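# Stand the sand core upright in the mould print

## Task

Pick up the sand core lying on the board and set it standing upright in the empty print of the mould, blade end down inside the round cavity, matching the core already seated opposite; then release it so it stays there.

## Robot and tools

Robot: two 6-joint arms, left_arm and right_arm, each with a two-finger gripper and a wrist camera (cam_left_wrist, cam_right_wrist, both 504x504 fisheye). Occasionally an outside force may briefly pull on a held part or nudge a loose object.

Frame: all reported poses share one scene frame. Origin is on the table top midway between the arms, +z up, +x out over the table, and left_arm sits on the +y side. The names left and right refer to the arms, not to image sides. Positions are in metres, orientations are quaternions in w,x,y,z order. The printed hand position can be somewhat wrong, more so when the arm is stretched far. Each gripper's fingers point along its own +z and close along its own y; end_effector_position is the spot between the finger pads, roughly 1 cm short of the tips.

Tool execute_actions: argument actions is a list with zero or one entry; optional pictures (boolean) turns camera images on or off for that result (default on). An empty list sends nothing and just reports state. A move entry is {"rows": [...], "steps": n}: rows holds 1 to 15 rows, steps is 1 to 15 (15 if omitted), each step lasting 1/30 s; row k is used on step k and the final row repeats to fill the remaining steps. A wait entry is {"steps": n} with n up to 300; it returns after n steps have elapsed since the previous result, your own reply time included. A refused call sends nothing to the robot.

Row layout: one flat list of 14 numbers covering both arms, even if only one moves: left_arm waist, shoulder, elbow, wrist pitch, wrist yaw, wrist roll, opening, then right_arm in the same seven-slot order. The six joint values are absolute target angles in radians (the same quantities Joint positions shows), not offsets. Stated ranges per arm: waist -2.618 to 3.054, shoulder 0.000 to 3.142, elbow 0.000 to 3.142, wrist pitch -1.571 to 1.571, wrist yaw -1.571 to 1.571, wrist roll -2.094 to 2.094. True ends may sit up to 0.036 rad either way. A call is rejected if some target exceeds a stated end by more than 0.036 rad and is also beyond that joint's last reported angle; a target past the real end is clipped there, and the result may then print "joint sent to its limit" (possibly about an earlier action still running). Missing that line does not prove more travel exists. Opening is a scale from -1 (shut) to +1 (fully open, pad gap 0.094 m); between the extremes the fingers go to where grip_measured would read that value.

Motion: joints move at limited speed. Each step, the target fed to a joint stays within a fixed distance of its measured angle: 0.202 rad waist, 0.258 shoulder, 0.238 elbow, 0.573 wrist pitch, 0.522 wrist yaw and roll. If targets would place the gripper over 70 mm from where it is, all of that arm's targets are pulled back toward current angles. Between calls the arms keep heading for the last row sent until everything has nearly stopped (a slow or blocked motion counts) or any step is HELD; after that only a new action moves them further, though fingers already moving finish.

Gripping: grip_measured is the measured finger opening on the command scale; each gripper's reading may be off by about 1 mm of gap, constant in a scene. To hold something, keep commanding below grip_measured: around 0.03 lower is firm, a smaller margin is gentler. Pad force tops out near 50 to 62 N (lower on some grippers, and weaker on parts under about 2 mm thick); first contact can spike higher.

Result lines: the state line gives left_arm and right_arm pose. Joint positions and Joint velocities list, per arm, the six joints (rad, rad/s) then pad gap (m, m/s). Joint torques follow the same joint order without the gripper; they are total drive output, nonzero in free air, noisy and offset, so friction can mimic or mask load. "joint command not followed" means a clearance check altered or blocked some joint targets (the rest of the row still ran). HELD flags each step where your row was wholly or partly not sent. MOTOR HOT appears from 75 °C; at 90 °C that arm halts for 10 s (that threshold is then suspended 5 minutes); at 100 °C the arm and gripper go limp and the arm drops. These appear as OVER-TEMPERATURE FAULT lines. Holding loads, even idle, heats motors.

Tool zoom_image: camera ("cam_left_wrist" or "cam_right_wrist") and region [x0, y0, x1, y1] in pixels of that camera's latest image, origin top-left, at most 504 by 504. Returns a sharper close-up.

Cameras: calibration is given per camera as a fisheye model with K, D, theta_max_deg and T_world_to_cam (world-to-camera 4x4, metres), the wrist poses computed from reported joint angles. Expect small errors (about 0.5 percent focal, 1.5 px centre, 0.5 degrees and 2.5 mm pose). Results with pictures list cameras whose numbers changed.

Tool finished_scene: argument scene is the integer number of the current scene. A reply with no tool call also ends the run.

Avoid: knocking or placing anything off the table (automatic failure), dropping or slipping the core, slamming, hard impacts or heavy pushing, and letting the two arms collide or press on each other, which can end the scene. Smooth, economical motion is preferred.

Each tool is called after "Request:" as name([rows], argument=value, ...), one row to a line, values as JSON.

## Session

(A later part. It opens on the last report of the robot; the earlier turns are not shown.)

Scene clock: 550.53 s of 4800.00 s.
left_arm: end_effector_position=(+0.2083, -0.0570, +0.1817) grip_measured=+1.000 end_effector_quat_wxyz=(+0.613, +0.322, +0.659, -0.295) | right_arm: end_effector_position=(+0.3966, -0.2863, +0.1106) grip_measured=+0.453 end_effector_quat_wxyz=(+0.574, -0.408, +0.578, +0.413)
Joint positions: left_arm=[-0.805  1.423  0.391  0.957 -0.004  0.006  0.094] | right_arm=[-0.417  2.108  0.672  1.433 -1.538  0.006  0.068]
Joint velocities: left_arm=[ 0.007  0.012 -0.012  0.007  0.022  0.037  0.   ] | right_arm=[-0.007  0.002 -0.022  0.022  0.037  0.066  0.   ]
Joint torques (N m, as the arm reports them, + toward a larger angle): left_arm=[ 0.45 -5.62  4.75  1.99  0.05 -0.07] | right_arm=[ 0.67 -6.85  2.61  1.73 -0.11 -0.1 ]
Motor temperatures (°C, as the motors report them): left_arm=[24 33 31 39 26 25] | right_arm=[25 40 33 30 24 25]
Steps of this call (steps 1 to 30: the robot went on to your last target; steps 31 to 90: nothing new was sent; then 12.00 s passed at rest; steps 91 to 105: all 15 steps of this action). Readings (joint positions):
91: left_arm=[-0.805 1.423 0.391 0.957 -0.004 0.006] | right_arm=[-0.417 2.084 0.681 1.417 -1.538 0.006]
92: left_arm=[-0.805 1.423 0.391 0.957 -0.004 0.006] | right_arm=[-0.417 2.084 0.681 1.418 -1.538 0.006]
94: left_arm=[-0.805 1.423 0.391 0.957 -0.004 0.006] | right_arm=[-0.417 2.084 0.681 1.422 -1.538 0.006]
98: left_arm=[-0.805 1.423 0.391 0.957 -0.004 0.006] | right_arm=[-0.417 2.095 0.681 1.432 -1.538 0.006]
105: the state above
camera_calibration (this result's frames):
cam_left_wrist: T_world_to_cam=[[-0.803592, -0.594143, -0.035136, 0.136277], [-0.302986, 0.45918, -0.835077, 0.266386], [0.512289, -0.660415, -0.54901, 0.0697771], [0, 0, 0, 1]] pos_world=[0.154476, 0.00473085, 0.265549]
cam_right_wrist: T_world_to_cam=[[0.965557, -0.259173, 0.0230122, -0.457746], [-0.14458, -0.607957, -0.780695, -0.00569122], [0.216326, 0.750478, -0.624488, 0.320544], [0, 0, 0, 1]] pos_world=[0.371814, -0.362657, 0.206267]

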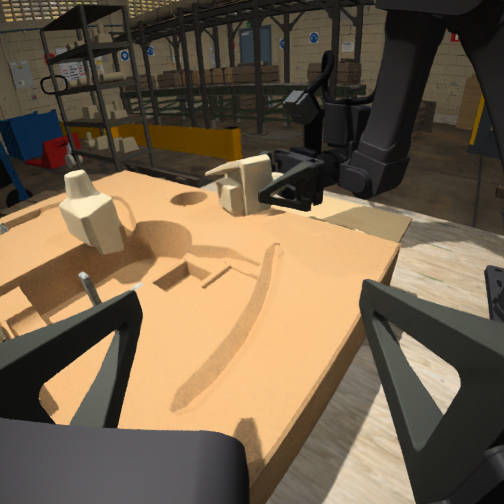

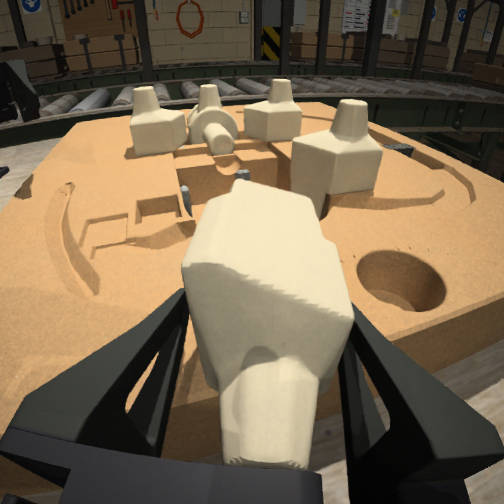

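Request:
execute_actions([
  {"rows": [[-0.8,1.42,0.38,0.97,0,0,1,-0.41,2.12,0.67,1.435,-1.55,0,0.42],[-0.8,1.42,0.38,0.97,0,0,1,-0.41,2.12,0.675,1.435,-1.55,0,0.39],[-0.8,1.42,0.38,0.97,0,0,1,-0.41,2.12,0.68,1.435,-1.55,0,0.36],[-0.8,1.42,0.38,0.97,0,0,1,-0.41,2.12,0.68,1.435,-1.55,0,0.33],[-0.8,1.42,0.38,0.97,0,0,1,-0.41,2.12,0.68,1.435,-1.55,0,0.30],[-0.8,1.42,0.38,0.97,0,0,1,-0.41,2.12,0.68,1.435,-1.55,0,0.28],[-0.8,1.42,0.38,0.97,0,0,1,-0.41,2.12,0.68,1.435,-1.55,0,0.26],[-0.8,1.42,0.38,0.97,0,0,1,-0.41,2.12,0.68,1.435,-1.55,0,0.24],[-0.8,1.42,0.38,0.97,0,0,1,-0.41,2.12,0.68,1.435,-1.55,0,0.22],[-0.8,1.42,0.38,0.97,0,0,1,-0.41,2.12,0.68,1.435,-1.55,0,0.20],[-0.8,1.42,0.38,0.97,0,0,1,-0.41,2.12,0.68,1.435,-1.55,0,0.185],[-0.8,1.42,0.38,0.97,0,0,1,-0.41,2.12,0.68,1.435,-1.55,0,0.17],[-0.8,1.42,0.38,0.97,0,0,1,-0.41,2.12,0.68,1.435,-1.55,0,0.155],[-0.8,1.42,0.38,0.97,0,0,1,-0.41,2.12,0.68,1.435,-1.55,0,0.14],[-0.8,1.42,0.38,0.97,0,0,1,-0.41,2.12,0.68,1.435,-1.55,0,0.13]], "steps": 15},
])

Request:
zoom_image(camera="cam_left_wrist", region=[190, 110, 370, 250])

Scene clock: 574.20 s of 4800.00 s.
left_arm: end_effector_position=(+0.2083, -0.0570, +0.1817) grip_measured=+1.000 end_effector_quat_wxyz=(+0.613, +0.322, +0.659, -0.295) | right_arm: end_effector_position=(+0.3970, -0.2864, +0.1108) grip_measured=+0.169 end_effector_quat_wxyz=(+0.576, -0.409, +0.577, +0.410)
Joint positions: left_arm=[-0.805  1.423  0.391  0.957 -0.004  0.006  0.094] | right_arm=[-0.417  2.108  0.672  1.437 -1.536  0.003  0.055]
Joint velocities: left_arm=[-0.007 -0.002  0.007 -0.051 -0.007 -0.037  0.   ] | right_arm=[-0.002 -0.007  0.012 -0.037 -0.007 -0.007  0.   ]
Joint torques (N m, as the arm reports them, + toward a larger angle): left_arm=[ 0.43 -5.62  4.75  1.99  0.05 -0.07] | right_arm=[ 0.58 -7.49  5.02  1.7  -0.08 -0.09]
Motor temperatures (°C, as the motors report them): left_arm=[24 33 31 39 26 25] | right_arm=[25 40 33 30 24 25]
Steps of this call (steps 1 to 15: the robot went on to your last target; steps 16 to 90: nothing new was sent; then 20.17 s passed at rest; steps 91 to 105: all 15 steps of this action). Readings (joint positions):
91: left_arm=[-0.805 1.423 0.391 0.957 -0.004 0.006] | right_arm=[-0.417 2.108 0.672 1.436 -1.538 0.006]
92: left_arm=[-0.805 1.423 0.391 0.957 -0.004 0.006] | right_arm=[-0.417 2.108 0.672 1.436 -1.538 0.006]
94: left_arm=[-0.805 1.423 0.391 0.957 -0.004 0.006] | right_arm=[-0.417 2.108 0.672 1.436 -1.538 0.006]
98: left_arm=[-0.805 1.423 0.391 0.957 -0.004 0.006] | right_arm=[-0.417 2.108 0.672 1.436 -1.536 0.006]
105: the state above
camera_calibration (this result's frames):
cam_left_wrist: T_world_to_cam=[[-0.803592, -0.594143, -0.035136, 0.136277], [-0.302986, 0.45918, -0.835077, 0.266386], [0.512289, -0.660415, -0.54901, 0.0697771], [0, 0, 0, 1]] pos_world=[0.154476, 0.00473085, 0.265549]
cam_right_wrist: T_world_to_cam=[[0.964721, -0.261704, 0.0287237, -0.459252], [-0.141961, -0.608963, -0.780391, -0.00690123], [0.221724, 0.748782, -0.624631, 0.318096], [0, 0, 0, 1]] pos_world=[0.371541, -0.362576, 0.206499]

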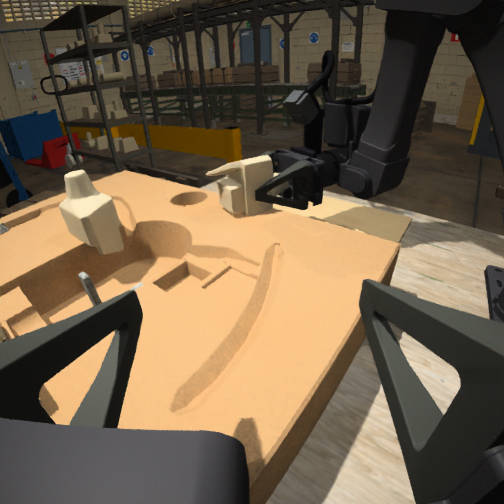

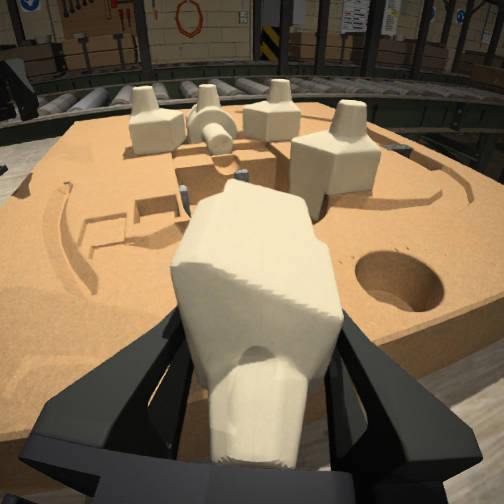

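Region (190, 110, 370, 250) of cam_left_wrist's 504x504 image, scaled by 2.800, with more detail than that image has.

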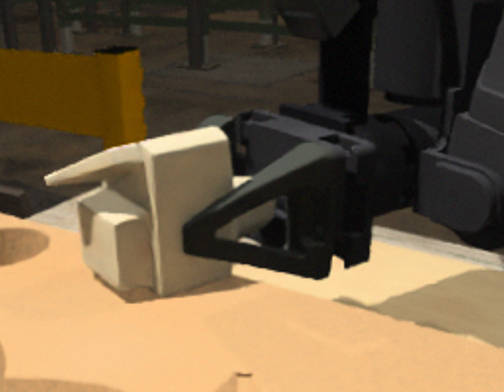

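Request:
execute_actions([
  {"rows": [[-0.8,1.42,0.38,0.97,0,0,1,-0.415,2.09,0.685,1.43,-1.54,0,0.13],[-0.8,1.42,0.38,0.97,0,0,1,-0.415,2.075,0.69,1.415,-1.54,0,0.13],[-0.8,1.42,0.38,0.97,0,0,1,-0.415,2.06,0.695,1.395,-1.54,0,0.13],[-0.8,1.42,0.38,0.97,0,0,1,-0.415,2.04,0.70,1.37,-1.54,0,0.13],[-0.8,1.42,0.38,0.97,0,0,1,-0.415,2.015,0.71,1.34,-1.54,0,0.13],[-0.8,1.42,0.38,0.97,0,0,1,-0.415,1.99,0.725,1.30,-1.54,0,0.13],[-0.8,1.42,0.38,0.97,0,0,1,-0.415,1.965,0.745,1.255,-1.54,0,0.13],[-0.8,1.42,0.38,0.97,0,0,1,-0.415,1.94,0.77,1.205,-1.54,0,0.13],[-0.8,1.42,0.38,0.97,0,0,1,-0.415,1.915,0.80,1.15,-1.54,0,0.13],[-0.8,1.42,0.38,0.97,0,0,1,-0.415,1.89,0.83,1.09,-1.54,0,0.13],[-0.8,1.42,0.38,0.97,0,0,1,-0.415,1.865,0.865,1.025,-1.54,0,0.13],[-0.8,1.42,0.38,0.97,0,0,1,-0.415,1.845,0.90,0.96,-1.54,0,0.13],[-0.8,1.42,0.38,0.97,0,0,1,-0.415,1.83,0.935,0.89,-1.54,0,0.13],[-0.8,1.42,0.38,0.97,0,0,1,-0.415,1.82,0.97,0.82,-1.54,0,0.13],[-0.8,1.42,0.38,0.97,0,0,1,-0.415,1.81,1.005,0.75,-1.54,0,0.13]], "steps": 15},
], pictures=false)

Request:
execute_actions([
  {"rows": [[-0.8,1.42,0.38,0.97,0,0,1,-0.415,1.81,1.04,0.68,-1.54,0,0.13],[-0.8,1.42,0.38,0.97,0,0,1,-0.415,1.81,1.075,0.61,-1.54,0,0.13],[-0.8,1.42,0.38,0.97,0,0,1,-0.415,1.81,1.11,0.54,-1.54,0,0.13],[-0.8,1.42,0.38,0.97,0,0,1,-0.415,1.81,1.145,0.47,-1.535,0,0.13],[-0.8,1.42,0.38,0.97,0,0,1,-0.415,1.81,1.18,0.40,-1.53,0,0.13],[-0.8,1.42,0.38,0.97,0,0,1,-0.415,1.81,1.215,0.33,-1.52,0,0.13],[-0.8,1.42,0.38,0.97,0,0,1,-0.415,1.81,1.25,0.26,-1.51,0,0.13],[-0.8,1.42,0.38,0.97,0,0,1,-0.415,1.81,1.285,0.19,-1.495,0,0.13],[-0.8,1.42,0.38,0.97,0,0,1,-0.415,1.81,1.32,0.12,-1.48,0,0.13],[-0.8,1.42,0.38,0.97,0,0,1,-0.415,1.81,1.355,0.05,-1.46,0,0.13],[-0.8,1.42,0.38,0.97,0,0,1,-0.415,1.81,1.39,-0.02,-1.44,0,0.13],[-0.8,1.42,0.38,0.97,0,0,1,-0.415,1.81,1.425,-0.09,-1.415,0,0.13],[-0.8,1.42,0.38,0.97,0,0,1,-0.415,1.81,1.46,-0.16,-1.39,0,0.13],[-0.8,1.42,0.38,0.97,0,0,1,-0.415,1.81,1.495,-0.23,-1.36,0,0.13],[-0.8,1.42,0.38,0.97,0,0,1,-0.415,1.81,1.53,-0.30,-1.33,0,0.13]], "steps": 15},
], pictures=false)

Request:
execute_actions([
  {"rows": [[-0.8,1.42,0.38,0.97,0,0,1,-0.415,1.81,1.565,-0.37,-1.295,0,0.13],[-0.8,1.42,0.38,0.97,0,0,1,-0.415,1.81,1.60,-0.44,-1.255,0,0.13],[-0.8,1.42,0.38,0.97,0,0,1,-0.415,1.81,1.635,-0.51,-1.21,0,0.13],[-0.8,1.42,0.38,0.97,0,0,1,-0.415,1.815,1.67,-0.58,-1.165,0,0.13],[-0.8,1.42,0.38,0.97,0,0,1,-0.415,1.82,1.70,-0.65,-1.12,0,0.13],[-0.8,1.42,0.38,0.97,0,0,1,-0.41,1.825,1.73,-0.72,-1.07,0,0.13],[-0.8,1.42,0.38,0.97,0,0,1,-0.40,1.83,1.76,-0.79,-1.02,0,0.13],[-0.8,1.42,0.38,0.97,0,0,1,-0.39,1.835,1.79,-0.86,-0.97,0.02,0.13],[-0.8,1.42,0.38,0.97,0,0,1,-0.375,1.84,1.815,-0.93,-0.92,0.04,0.13],[-0.8,1.42,0.38,0.97,0,0,1,-0.36,1.845,1.84,-1.0,-0.87,0.06,0.13],[-0.8,1.42,0.38,0.97,0,0,1,-0.34,1.85,1.86,-1.07,-0.82,0.08,0.13],[-0.8,1.42,0.38,0.97,0,0,1,-0.32,1.855,1.88,-1.14,-0.77,0.10,0.13],[-0.8,1.42,0.38,0.97,0,0,1,-0.30,1.86,1.90,-1.21,-0.72,0.12,0.13],[-0.8,1.42,0.38,0.97,0,0,1,-0.28,1.865,1.915,-1.28,-0.67,0.14,0.13],[-0.8,1.42,0.38,0.97,0,0,1,-0.26,1.87,1.93,-1.34,-0.62,0.16,0.13]], "steps": 15},
], pictures=false)

Request:
execute_actions([
  {"rows": [[-0.8,1.42,0.38,0.97,0,0,1,-0.24,1.875,1.94,-1.39,-0.57,0.19,0.13],[-0.8,1.42,0.38,0.97,0,0,1,-0.22,1.88,1.95,-1.43,-0.52,0.22,0.13],[-0.8,1.42,0.38,0.97,0,0,1,-0.20,1.885,1.96,-1.47,-0.47,0.25,0.13],[-0.8,1.42,0.38,0.97,0,0,1,-0.18,1.89,1.97,-1.50,-0.42,0.28,0.13],[-0.8,1.42,0.38,0.97,0,0,1,-0.16,1.895,1.98,-1.525,-0.37,0.31,0.13],[-0.8,1.42,0.38,0.97,0,0,1,-0.14,1.90,1.985,-1.545,-0.32,0.34,0.13],[-0.8,1.42,0.38,0.97,0,0,1,-0.12,1.905,1.99,-1.56,-0.27,0.37,0.13],[-0.8,1.42,0.38,0.97,0,0,1,-0.10,1.91,1.995,-1.565,-0.22,0.40,0.13],[-0.8,1.42,0.38,0.97,0,0,1,-0.08,1.915,2.0,-1.565,-0.17,0.43,0.13],[-0.8,1.42,0.38,0.97,0,0,1,-0.06,1.92,2.0,-1.565,-0.125,0.46,0.13],[-0.8,1.42,0.38,0.97,0,0,1,-0.04,1.925,2.0,-1.565,-0.085,0.49,0.13],[-0.8,1.42,0.38,0.97,0,0,1,-0.025,1.93,2.0,-1.565,-0.05,0.52,0.13],[-0.8,1.42,0.38,0.97,0,0,1,-0.012,1.93,2.0,-1.565,-0.025,0.55,0.13],[-0.8,1.42,0.38,0.97,0,0,1,-0.005,1.93,2.0,-1.565,-0.01,0.575,0.13],[-0.8,1.42,0.38,0.97,0,0,1,0,1.93,2.0,-1.565,0,0.59,0.13]], "steps": 15},
])

Scene clock: 631.93 s of 4800.00 s.
left_arm: end_effector_position=(+0.2083, -0.0570, +0.1817) grip_measured=+1.000 end_effector_quat_wxyz=(+0.613, +0.322, +0.659, -0.295) | right_arm: end_effector_position=(+0.4354, -0.2983, +0.2112) grip_measured=+0.169 end_effector_quat_wxyz=(+0.584, -0.422, +0.566, +0.399)
Joint positions: left_arm=[-0.805  1.423  0.391  0.957 -0.004  0.006  0.094] | right_arm=[-0.417  1.864  0.919  0.989 -1.54   0.002  0.055]
Joint velocities: left_arm=[ 0.007 -0.012 -0.007 -0.022  0.081 -0.007  0.   ] | right_arm=[-0.007 -0.496  1.087 -1.516  0.051  0.022  0.   ]
Joint torques (N m, as the arm reports them, + toward a larger angle): left_arm=[ 0.44 -5.63  4.74  2.    0.04 -0.07] | right_arm=[  0.22 -10.35   8.86   1.74   0.05  -0.07]
Motor temperatures (°C, as the motors report them): left_arm=[24 33 31 39 26 25] | right_arm=[25 40 33 31 24 25]
Steps of this call (steps 1 to 15: the robot went on to your last target; steps 16 to 90: nothing new was sent; then 54.23 s passed at rest; steps 91 to 105: all 15 steps of this action). Readings (joint positions):
91: left_arm=[-0.805 1.423 0.391 0.957 -0.004 0.006] | right_arm=[-0.417 2.108 0.672 1.437 -1.536 0.003]
92: left_arm=[-0.805 1.423 0.391 0.957 -0.004 0.006] | right_arm=[-0.417 2.107 0.672 1.436 -1.536 0.003]
94: left_arm=[-0.805 1.423 0.391 0.957 -0.004 0.006] | right_arm=[-0.417 2.098 0.672 1.416 -1.536 0.003]
98: left_arm=[-0.805 1.423 0.391 0.957 -0.004 0.006] | right_arm=[-0.417 2.031 0.695 1.312 -1.539 0.003]
105: the state above

Scene clock: 632.43 s of 4800.00 s.
left_arm: end_effector_position=(+0.2083, -0.0570, +0.1817) grip_measured=+1.000 end_effector_quat_wxyz=(+0.613, +0.322, +0.659, -0.295) | right_arm: end_effector_position=(+0.4956, -0.3192, +0.2946) grip_measured=+0.169 end_effector_quat_wxyz=(+0.493, -0.254, +0.684, +0.475)
Joint positions: left_arm=[-0.805  1.423  0.391  0.957 -0.004  0.006  0.094] | right_arm=[-0.417  1.833  1.436 -0.017 -1.41   0.002  0.055]
Joint velocities: left_arm=[ 0.007  0.002 -0.002  0.007 -0.051 -0.022  0.   ] | right_arm=[-0.007 -0.017  0.999 -2.059  0.74  -0.051 -0.   ]
Joint torques (N m, as the arm reports them, + toward a larger angle): left_arm=[ 0.45 -5.63  4.74  1.99  0.05 -0.07] | right_arm=[  0.22 -11.16  11.68   2.07  -0.45  -0.04]
Motor temperatures (°C, as the motors report them): left_arm=[24 33 31 39 26 25] | right_arm=[25 40 33 31 25 25]
Steps of this call (steps 1 to 15: all 15 steps of this action). Readings (joint positions):
1: left_arm=[-0.805 1.423 0.391 0.957 -0.004 0.006] | right_arm=[-0.417 1.850 0.957 0.933 -1.540 0.002]
2: left_arm=[-0.805 1.423 0.391 0.957 -0.004 0.006] | right_arm=[-0.417 1.840 0.994 0.875 -1.540 0.002]
4: left_arm=[-0.805 1.423 0.391 0.957 -0.004 0.006] | right_arm=[-0.417 1.833 1.066 0.753 -1.540 0.002]
8: left_arm=[-0.805 1.423 0.391 0.957 -0.004 0.006] | right_arm=[-0.417 1.833 1.194 0.476 -1.526 0.002]
15: the state above

Scene clock: 632.93 s of 4800.00 s.
left_arm: end_effector_position=(+0.2083, -0.0570, +0.1817) grip_measured=+1.000 end_effector_quat_wxyz=(+0.613, +0.322, +0.659, -0.295) | right_arm: end_effector_position=(+0.4890, -0.3231, +0.2681) grip_measured=+0.170 end_effector_quat_wxyz=(+0.265, +0.026, +0.896, +0.354)
Joint positions: left_arm=[-0.805  1.423  0.391  0.957 -0.004  0.006  0.094] | right_arm=[-0.314  1.854  1.874 -1.053 -0.783  0.088  0.055]
Joint velocities: left_arm=[ 0.007 -0.017  0.007 -0.007  0.007 -0.007  0.   ] | right_arm=[ 0.662  0.178  0.466 -2.044  1.473  0.432  0.   ]
Joint torques (N m, as the arm reports them, + toward a larger angle): left_arm=[ 0.44 -5.62  4.75  2.    0.05 -0.07] | right_arm=[ 1.14 -9.   10.88  1.7  -0.82 -0.05]
Motor temperatures (°C, as the motors report them): left_arm=[24 33 31 39 26 25] | right_arm=[25 40 34 31 25 25]
Steps of this call (steps 1 to 15: all 15 steps of this action). Readings (joint positions):
1: left_arm=[-0.805 1.423 0.391 0.957 -0.004 0.006] | right_arm=[-0.417 1.833 1.471 -0.087 -1.384 0.002]
2: left_arm=[-0.805 1.423 0.391 0.957 -0.004 0.006] | right_arm=[-0.417 1.833 1.506 -0.157 -1.355 0.002]
4: left_arm=[-0.805 1.423 0.391 0.957 -0.004 0.006] | right_arm=[-0.417 1.833 1.577 -0.297 -1.287 0.002]
8: left_arm=[-0.805 1.423 0.391 0.957 -0.004 0.006] | right_arm=[-0.415 1.833 1.707 -0.575 -1.122 0.004]
15: the state above

Scene clock: 633.43 s of 4800.00 s.
left_arm: end_effector_position=(+0.2083, -0.0570, +0.1817) grip_measured=+1.000 end_effector_quat_wxyz=(+0.613, +0.322, +0.659, -0.295) | right_arm: end_effector_position=(+0.3995, -0.3025, +0.1869) grip_measured=+0.170 end_effector_quat_wxyz=(+0.009, +0.185, +0.980, +0.067)
Joint positions: left_arm=[-0.805  1.423  0.391  0.957 -0.004  0.006  0.094] | right_arm=[-0.018  1.93   1.963 -1.548 -0.123  0.476  0.055]
Joint velocities: left_arm=[ 0.012  0.007 -0.007 -0.007  0.007 -0.066  0.   ] | right_arm=[ 0.315  0.037  0.012 -0.095  0.623  0.725 -0.001]
Joint torques (N m, as the arm reports them, + toward a larger angle): left_arm=[ 0.46 -5.61  4.73  1.99  0.05 -0.07] | right_arm=[ 0.1  -9.44 10.88  0.74  0.05  0.02]
Motor temperatures (°C, as the motors report them): left_arm=[24 33 31 39 26 25] | right_arm=[25 40 34 31 25 25]
Steps of this call (steps 1 to 15: all 15 steps of this action). Readings (joint positions):
1: left_arm=[-0.805 1.423 0.391 0.957 -0.004 0.006] | right_arm=[-0.289 1.861 1.888 -1.119 -0.736 0.106]
2: left_arm=[-0.805 1.423 0.391 0.957 -0.004 0.006] | right_arm=[-0.265 1.868 1.899 -1.181 -0.689 0.127]
4: left_arm=[-0.805 1.423 0.391 0.957 -0.004 0.006] | right_arm=[-0.219 1.883 1.916 -1.296 -0.595 0.174]
8: left_arm=[-0.805 1.423 0.391 0.957 -0.004 0.006] | right_arm=[-0.138 1.910 1.943 -1.460 -0.405 0.279]
15: the state above
camera_calibration (this result's frames):
cam_left_wrist: T_world_to_cam=[[-0.803592, -0.594143, -0.035136, 0.136277], [-0.302986, 0.45918, -0.835077, 0.266386], [0.512289, -0.660415, -0.54901, 0.0697771], [0, 0, 0, 1]] pos_world=[0.154476, 0.00473085, 0.265549]
cam_right_wrist: T_world_to_cam=[[-0.329291, -0.921998, -0.203682, -0.107357], [-0.777417, 0.142306, 0.612675, 0.263803], [-0.535901, 0.360095, -0.763638, 0.588175], [0, 0, 0, 1]] pos_world=[0.484937, -0.348322, 0.26566]

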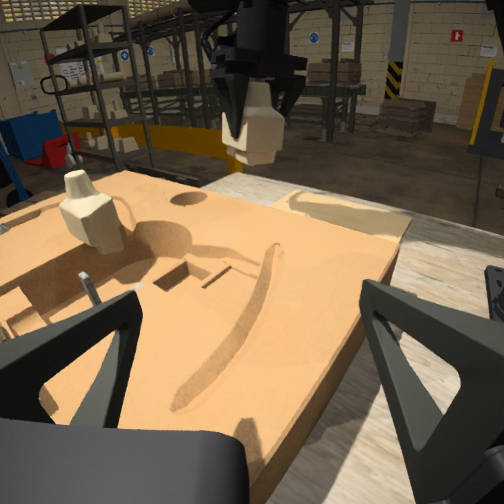

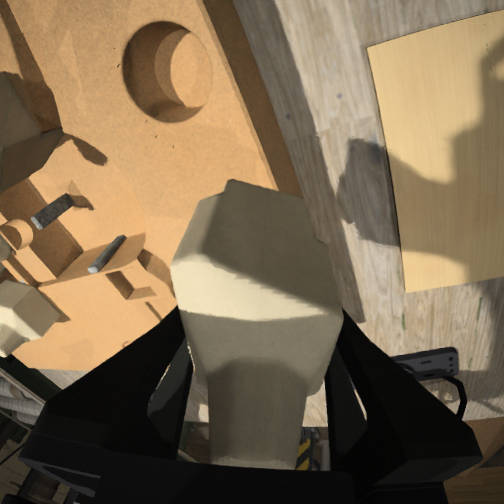

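Request:
execute_actions([
  {"rows": [[-0.8,1.42,0.38,0.97,0,0,1,0.015,1.935,2.005,-1.565,0,0.59,0.13],[-0.8,1.42,0.38,0.97,0,0,1,0.04,1.94,2.01,-1.565,0,0.59,0.13],[-0.8,1.42,0.38,0.97,0,0,1,0.075,1.95,2.02,-1.565,0,0.59,0.13],[-0.8,1.42,0.38,0.97,0,0,1,0.115,1.96,2.03,-1.565,0,0.59,0.13],[-0.8,1.42,0.38,0.97,0,0,1,0.16,1.975,2.04,-1.565,0,0.59,0.13],[-0.8,1.42,0.38,0.97,0,0,1,0.21,1.99,2.055,-1.565,0,0.59,0.13],[-0.8,1.42,0.38,0.97,0,0,1,0.26,2.005,2.07,-1.565,0,0.59,0.13],[-0.8,1.42,0.38,0.97,0,0,1,0.31,2.02,2.085,-1.565,0,0.59,0.13],[-0.8,1.42,0.38,0.97,0,0,1,0.36,2.035,2.095,-1.56,0,0.59,0.13],[-0.8,1.42,0.38,0.97,0,0,1,0.405,2.05,2.105,-1.56,0,0.59,0.13],[-0.8,1.42,0.38,0.97,0,0,1,0.445,2.065,2.115,-1.555,0,0.59,0.13],[-0.8,1.42,0.38,0.97,0,0,1,0.475,2.08,2.12,-1.555,0,0.59,0.13],[-0.8,1.42,0.38,0.97,0,0,1,0.497,2.09,2.125,-1.555,0,0.59,0.13],[-0.8,1.42,0.38,0.97,0,0,1,0.51,2.10,2.125,-1.555,0,0.59,0.13],[-0.8,1.42,0.38,0.97,0,0,1,0.517,2.105,2.125,-1.555,0,0.59,0.13]], "steps": 15},
], pictures=false)

Request:
execute_actions([
  {"steps": 15},
])

Request:
zoom_image(camera="cam_left_wrist", region=[90, 170, 270, 320])

Scene clock: 659.13 s of 4800.00 s.
left_arm: end_effector_position=(+0.2083, -0.0570, +0.1817) grip_measured=+1.000 end_effector_quat_wxyz=(+0.613, +0.322, +0.659, -0.295) | right_arm: end_effector_position=(+0.3581, -0.1193, +0.1550) grip_measured=+0.169 end_effector_quat_wxyz=(+0.005, -0.025, +1.000, +0.012)
Joint positions: left_arm=[-0.805  1.423  0.391  0.957 -0.004  0.006  0.094] | right_arm=[ 0.517  2.102  2.09  -1.538 -0.014  0.585  0.055]
Joint velocities: left_arm=[ 0.007 -0.002  0.002  0.051 -0.051  0.051  0.   ] | right_arm=[ 0.73   0.33   0.002  0.095 -0.271 -0.037 -0.001]
Joint torques (N m, as the arm reports them, + toward a larger angle): left_arm=[ 0.47 -5.63  4.74  2.    0.04 -0.07] | right_arm=[ -4.18 -11.95  10.84   0.46   0.49   0.01]
Motor temperatures (°C, as the motors report them): left_arm=[24 33 31 39 26 25] | right_arm=[25 42 38 29 25 25]
Steps of this call (steps 1 to 30: the robot went on to your last target; steps 31 to 90: nothing new was sent; then 22.20 s passed at rest; steps 91 to 105: all 15 steps of this action). Readings (joint positions):
91: left_arm=[-0.805 1.423 0.391 0.957 -0.004 0.006] | right_arm=[-0.001 1.933 1.963 -1.558 -0.017 0.583]
92: left_arm=[-0.805 1.423 0.391 0.957 -0.004 0.006] | right_arm=[0.003 1.933 1.965 -1.559 -0.015 0.583]
94: left_arm=[-0.805 1.423 0.391 0.957 -0.004 0.006] | right_arm=[0.028 1.943 1.980 -1.566 -0.002 0.584]
98: left_arm=[-0.805 1.423 0.391 0.957 -0.004 0.006] | right_arm=[0.184 1.988 2.033 -1.566 0.017 0.585]
105: the state above

Scene clock: 659.63 s of 4800.00 s.
left_arm: end_effector_position=(+0.2083, -0.0570, +0.1817) grip_measured=+1.000 end_effector_quat_wxyz=(+0.613, +0.322, +0.659, -0.295) | right_arm: end_effector_position=(+0.3566, -0.1182, +0.1456) grip_measured=+0.169 end_effector_quat_wxyz=(-0.008, -0.026, +1.000, +0.003)
Joint positions: left_arm=[-0.805  1.423  0.391  0.957 -0.004  0.006  0.094] | right_arm=[ 0.521  2.126  2.09  -1.543 -0.014  0.585  0.055]
Joint velocities: left_arm=[ 0.002  0.012  0.007  0.037 -0.066  0.081  0.   ] | right_arm=[-0.012  0.017  0.002 -0.007 -0.022  0.022  0.001]
Joint torques (N m, as the arm reports them, + toward a larger angle): left_arm=[ 0.45 -5.62  4.76  1.99  0.05 -0.07] | right_arm=[ -0.39 -12.58  10.75   0.52   0.17  -0.01]
Motor temperatures (°C, as the motors report them): left_arm=[24 33 31 39 26 25] | right_arm=[25 42 38 29 25 25]
Steps of this call (steps 1 to 15: the robot went on to your last target). Readings (joint positions):
1: left_arm=[-0.805 1.423 0.391 0.957 -0.004 0.006] | right_arm=[0.537 2.112 2.090 -1.538 -0.021 0.585]
2: left_arm=[-0.805 1.423 0.391 0.957 -0.004 0.006] | right_arm=[0.548 2.120 2.090 -1.539 -0.027 0.585]
4: left_arm=[-0.805 1.423 0.391 0.957 -0.004 0.006] | right_arm=[0.548 2.126 2.090 -1.539 -0.030 0.585]
8: left_arm=[-0.805 1.423 0.391 0.957 -0.004 0.006] | right_arm=[0.527 2.126 2.090 -1.541 -0.021 0.585]
15: the state above
camera_calibration (this result's frames):
cam_left_wrist: T_world_to_cam=[[-0.803592, -0.594143, -0.035136, 0.136277], [-0.302986, 0.45918, -0.835077, 0.266386], [0.512289, -0.660415, -0.54901, 0.0697771], [0, 0, 0, 1]] pos_world=[0.154476, 0.00473085, 0.265549]
cam_right_wrist: T_world_to_cam=[[0.0828009, -0.993513, -0.07795, -0.13374], [-0.765766, -0.113487, 0.633027, 0.192133], [-0.637767, 0.00727618, -0.770195, 0.462847], [0, 0, 0, 1]] pos_world=[0.453391, -0.114436, 0.224432]

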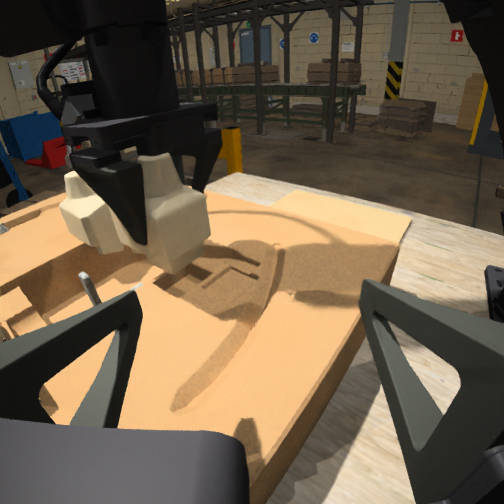

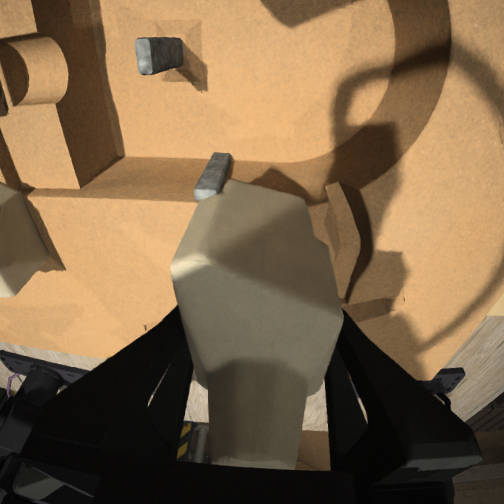

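Region (90, 170, 270, 320) of cam_left_wrist's 504x504 image, scaled by 2.800, with more detail than that image has.

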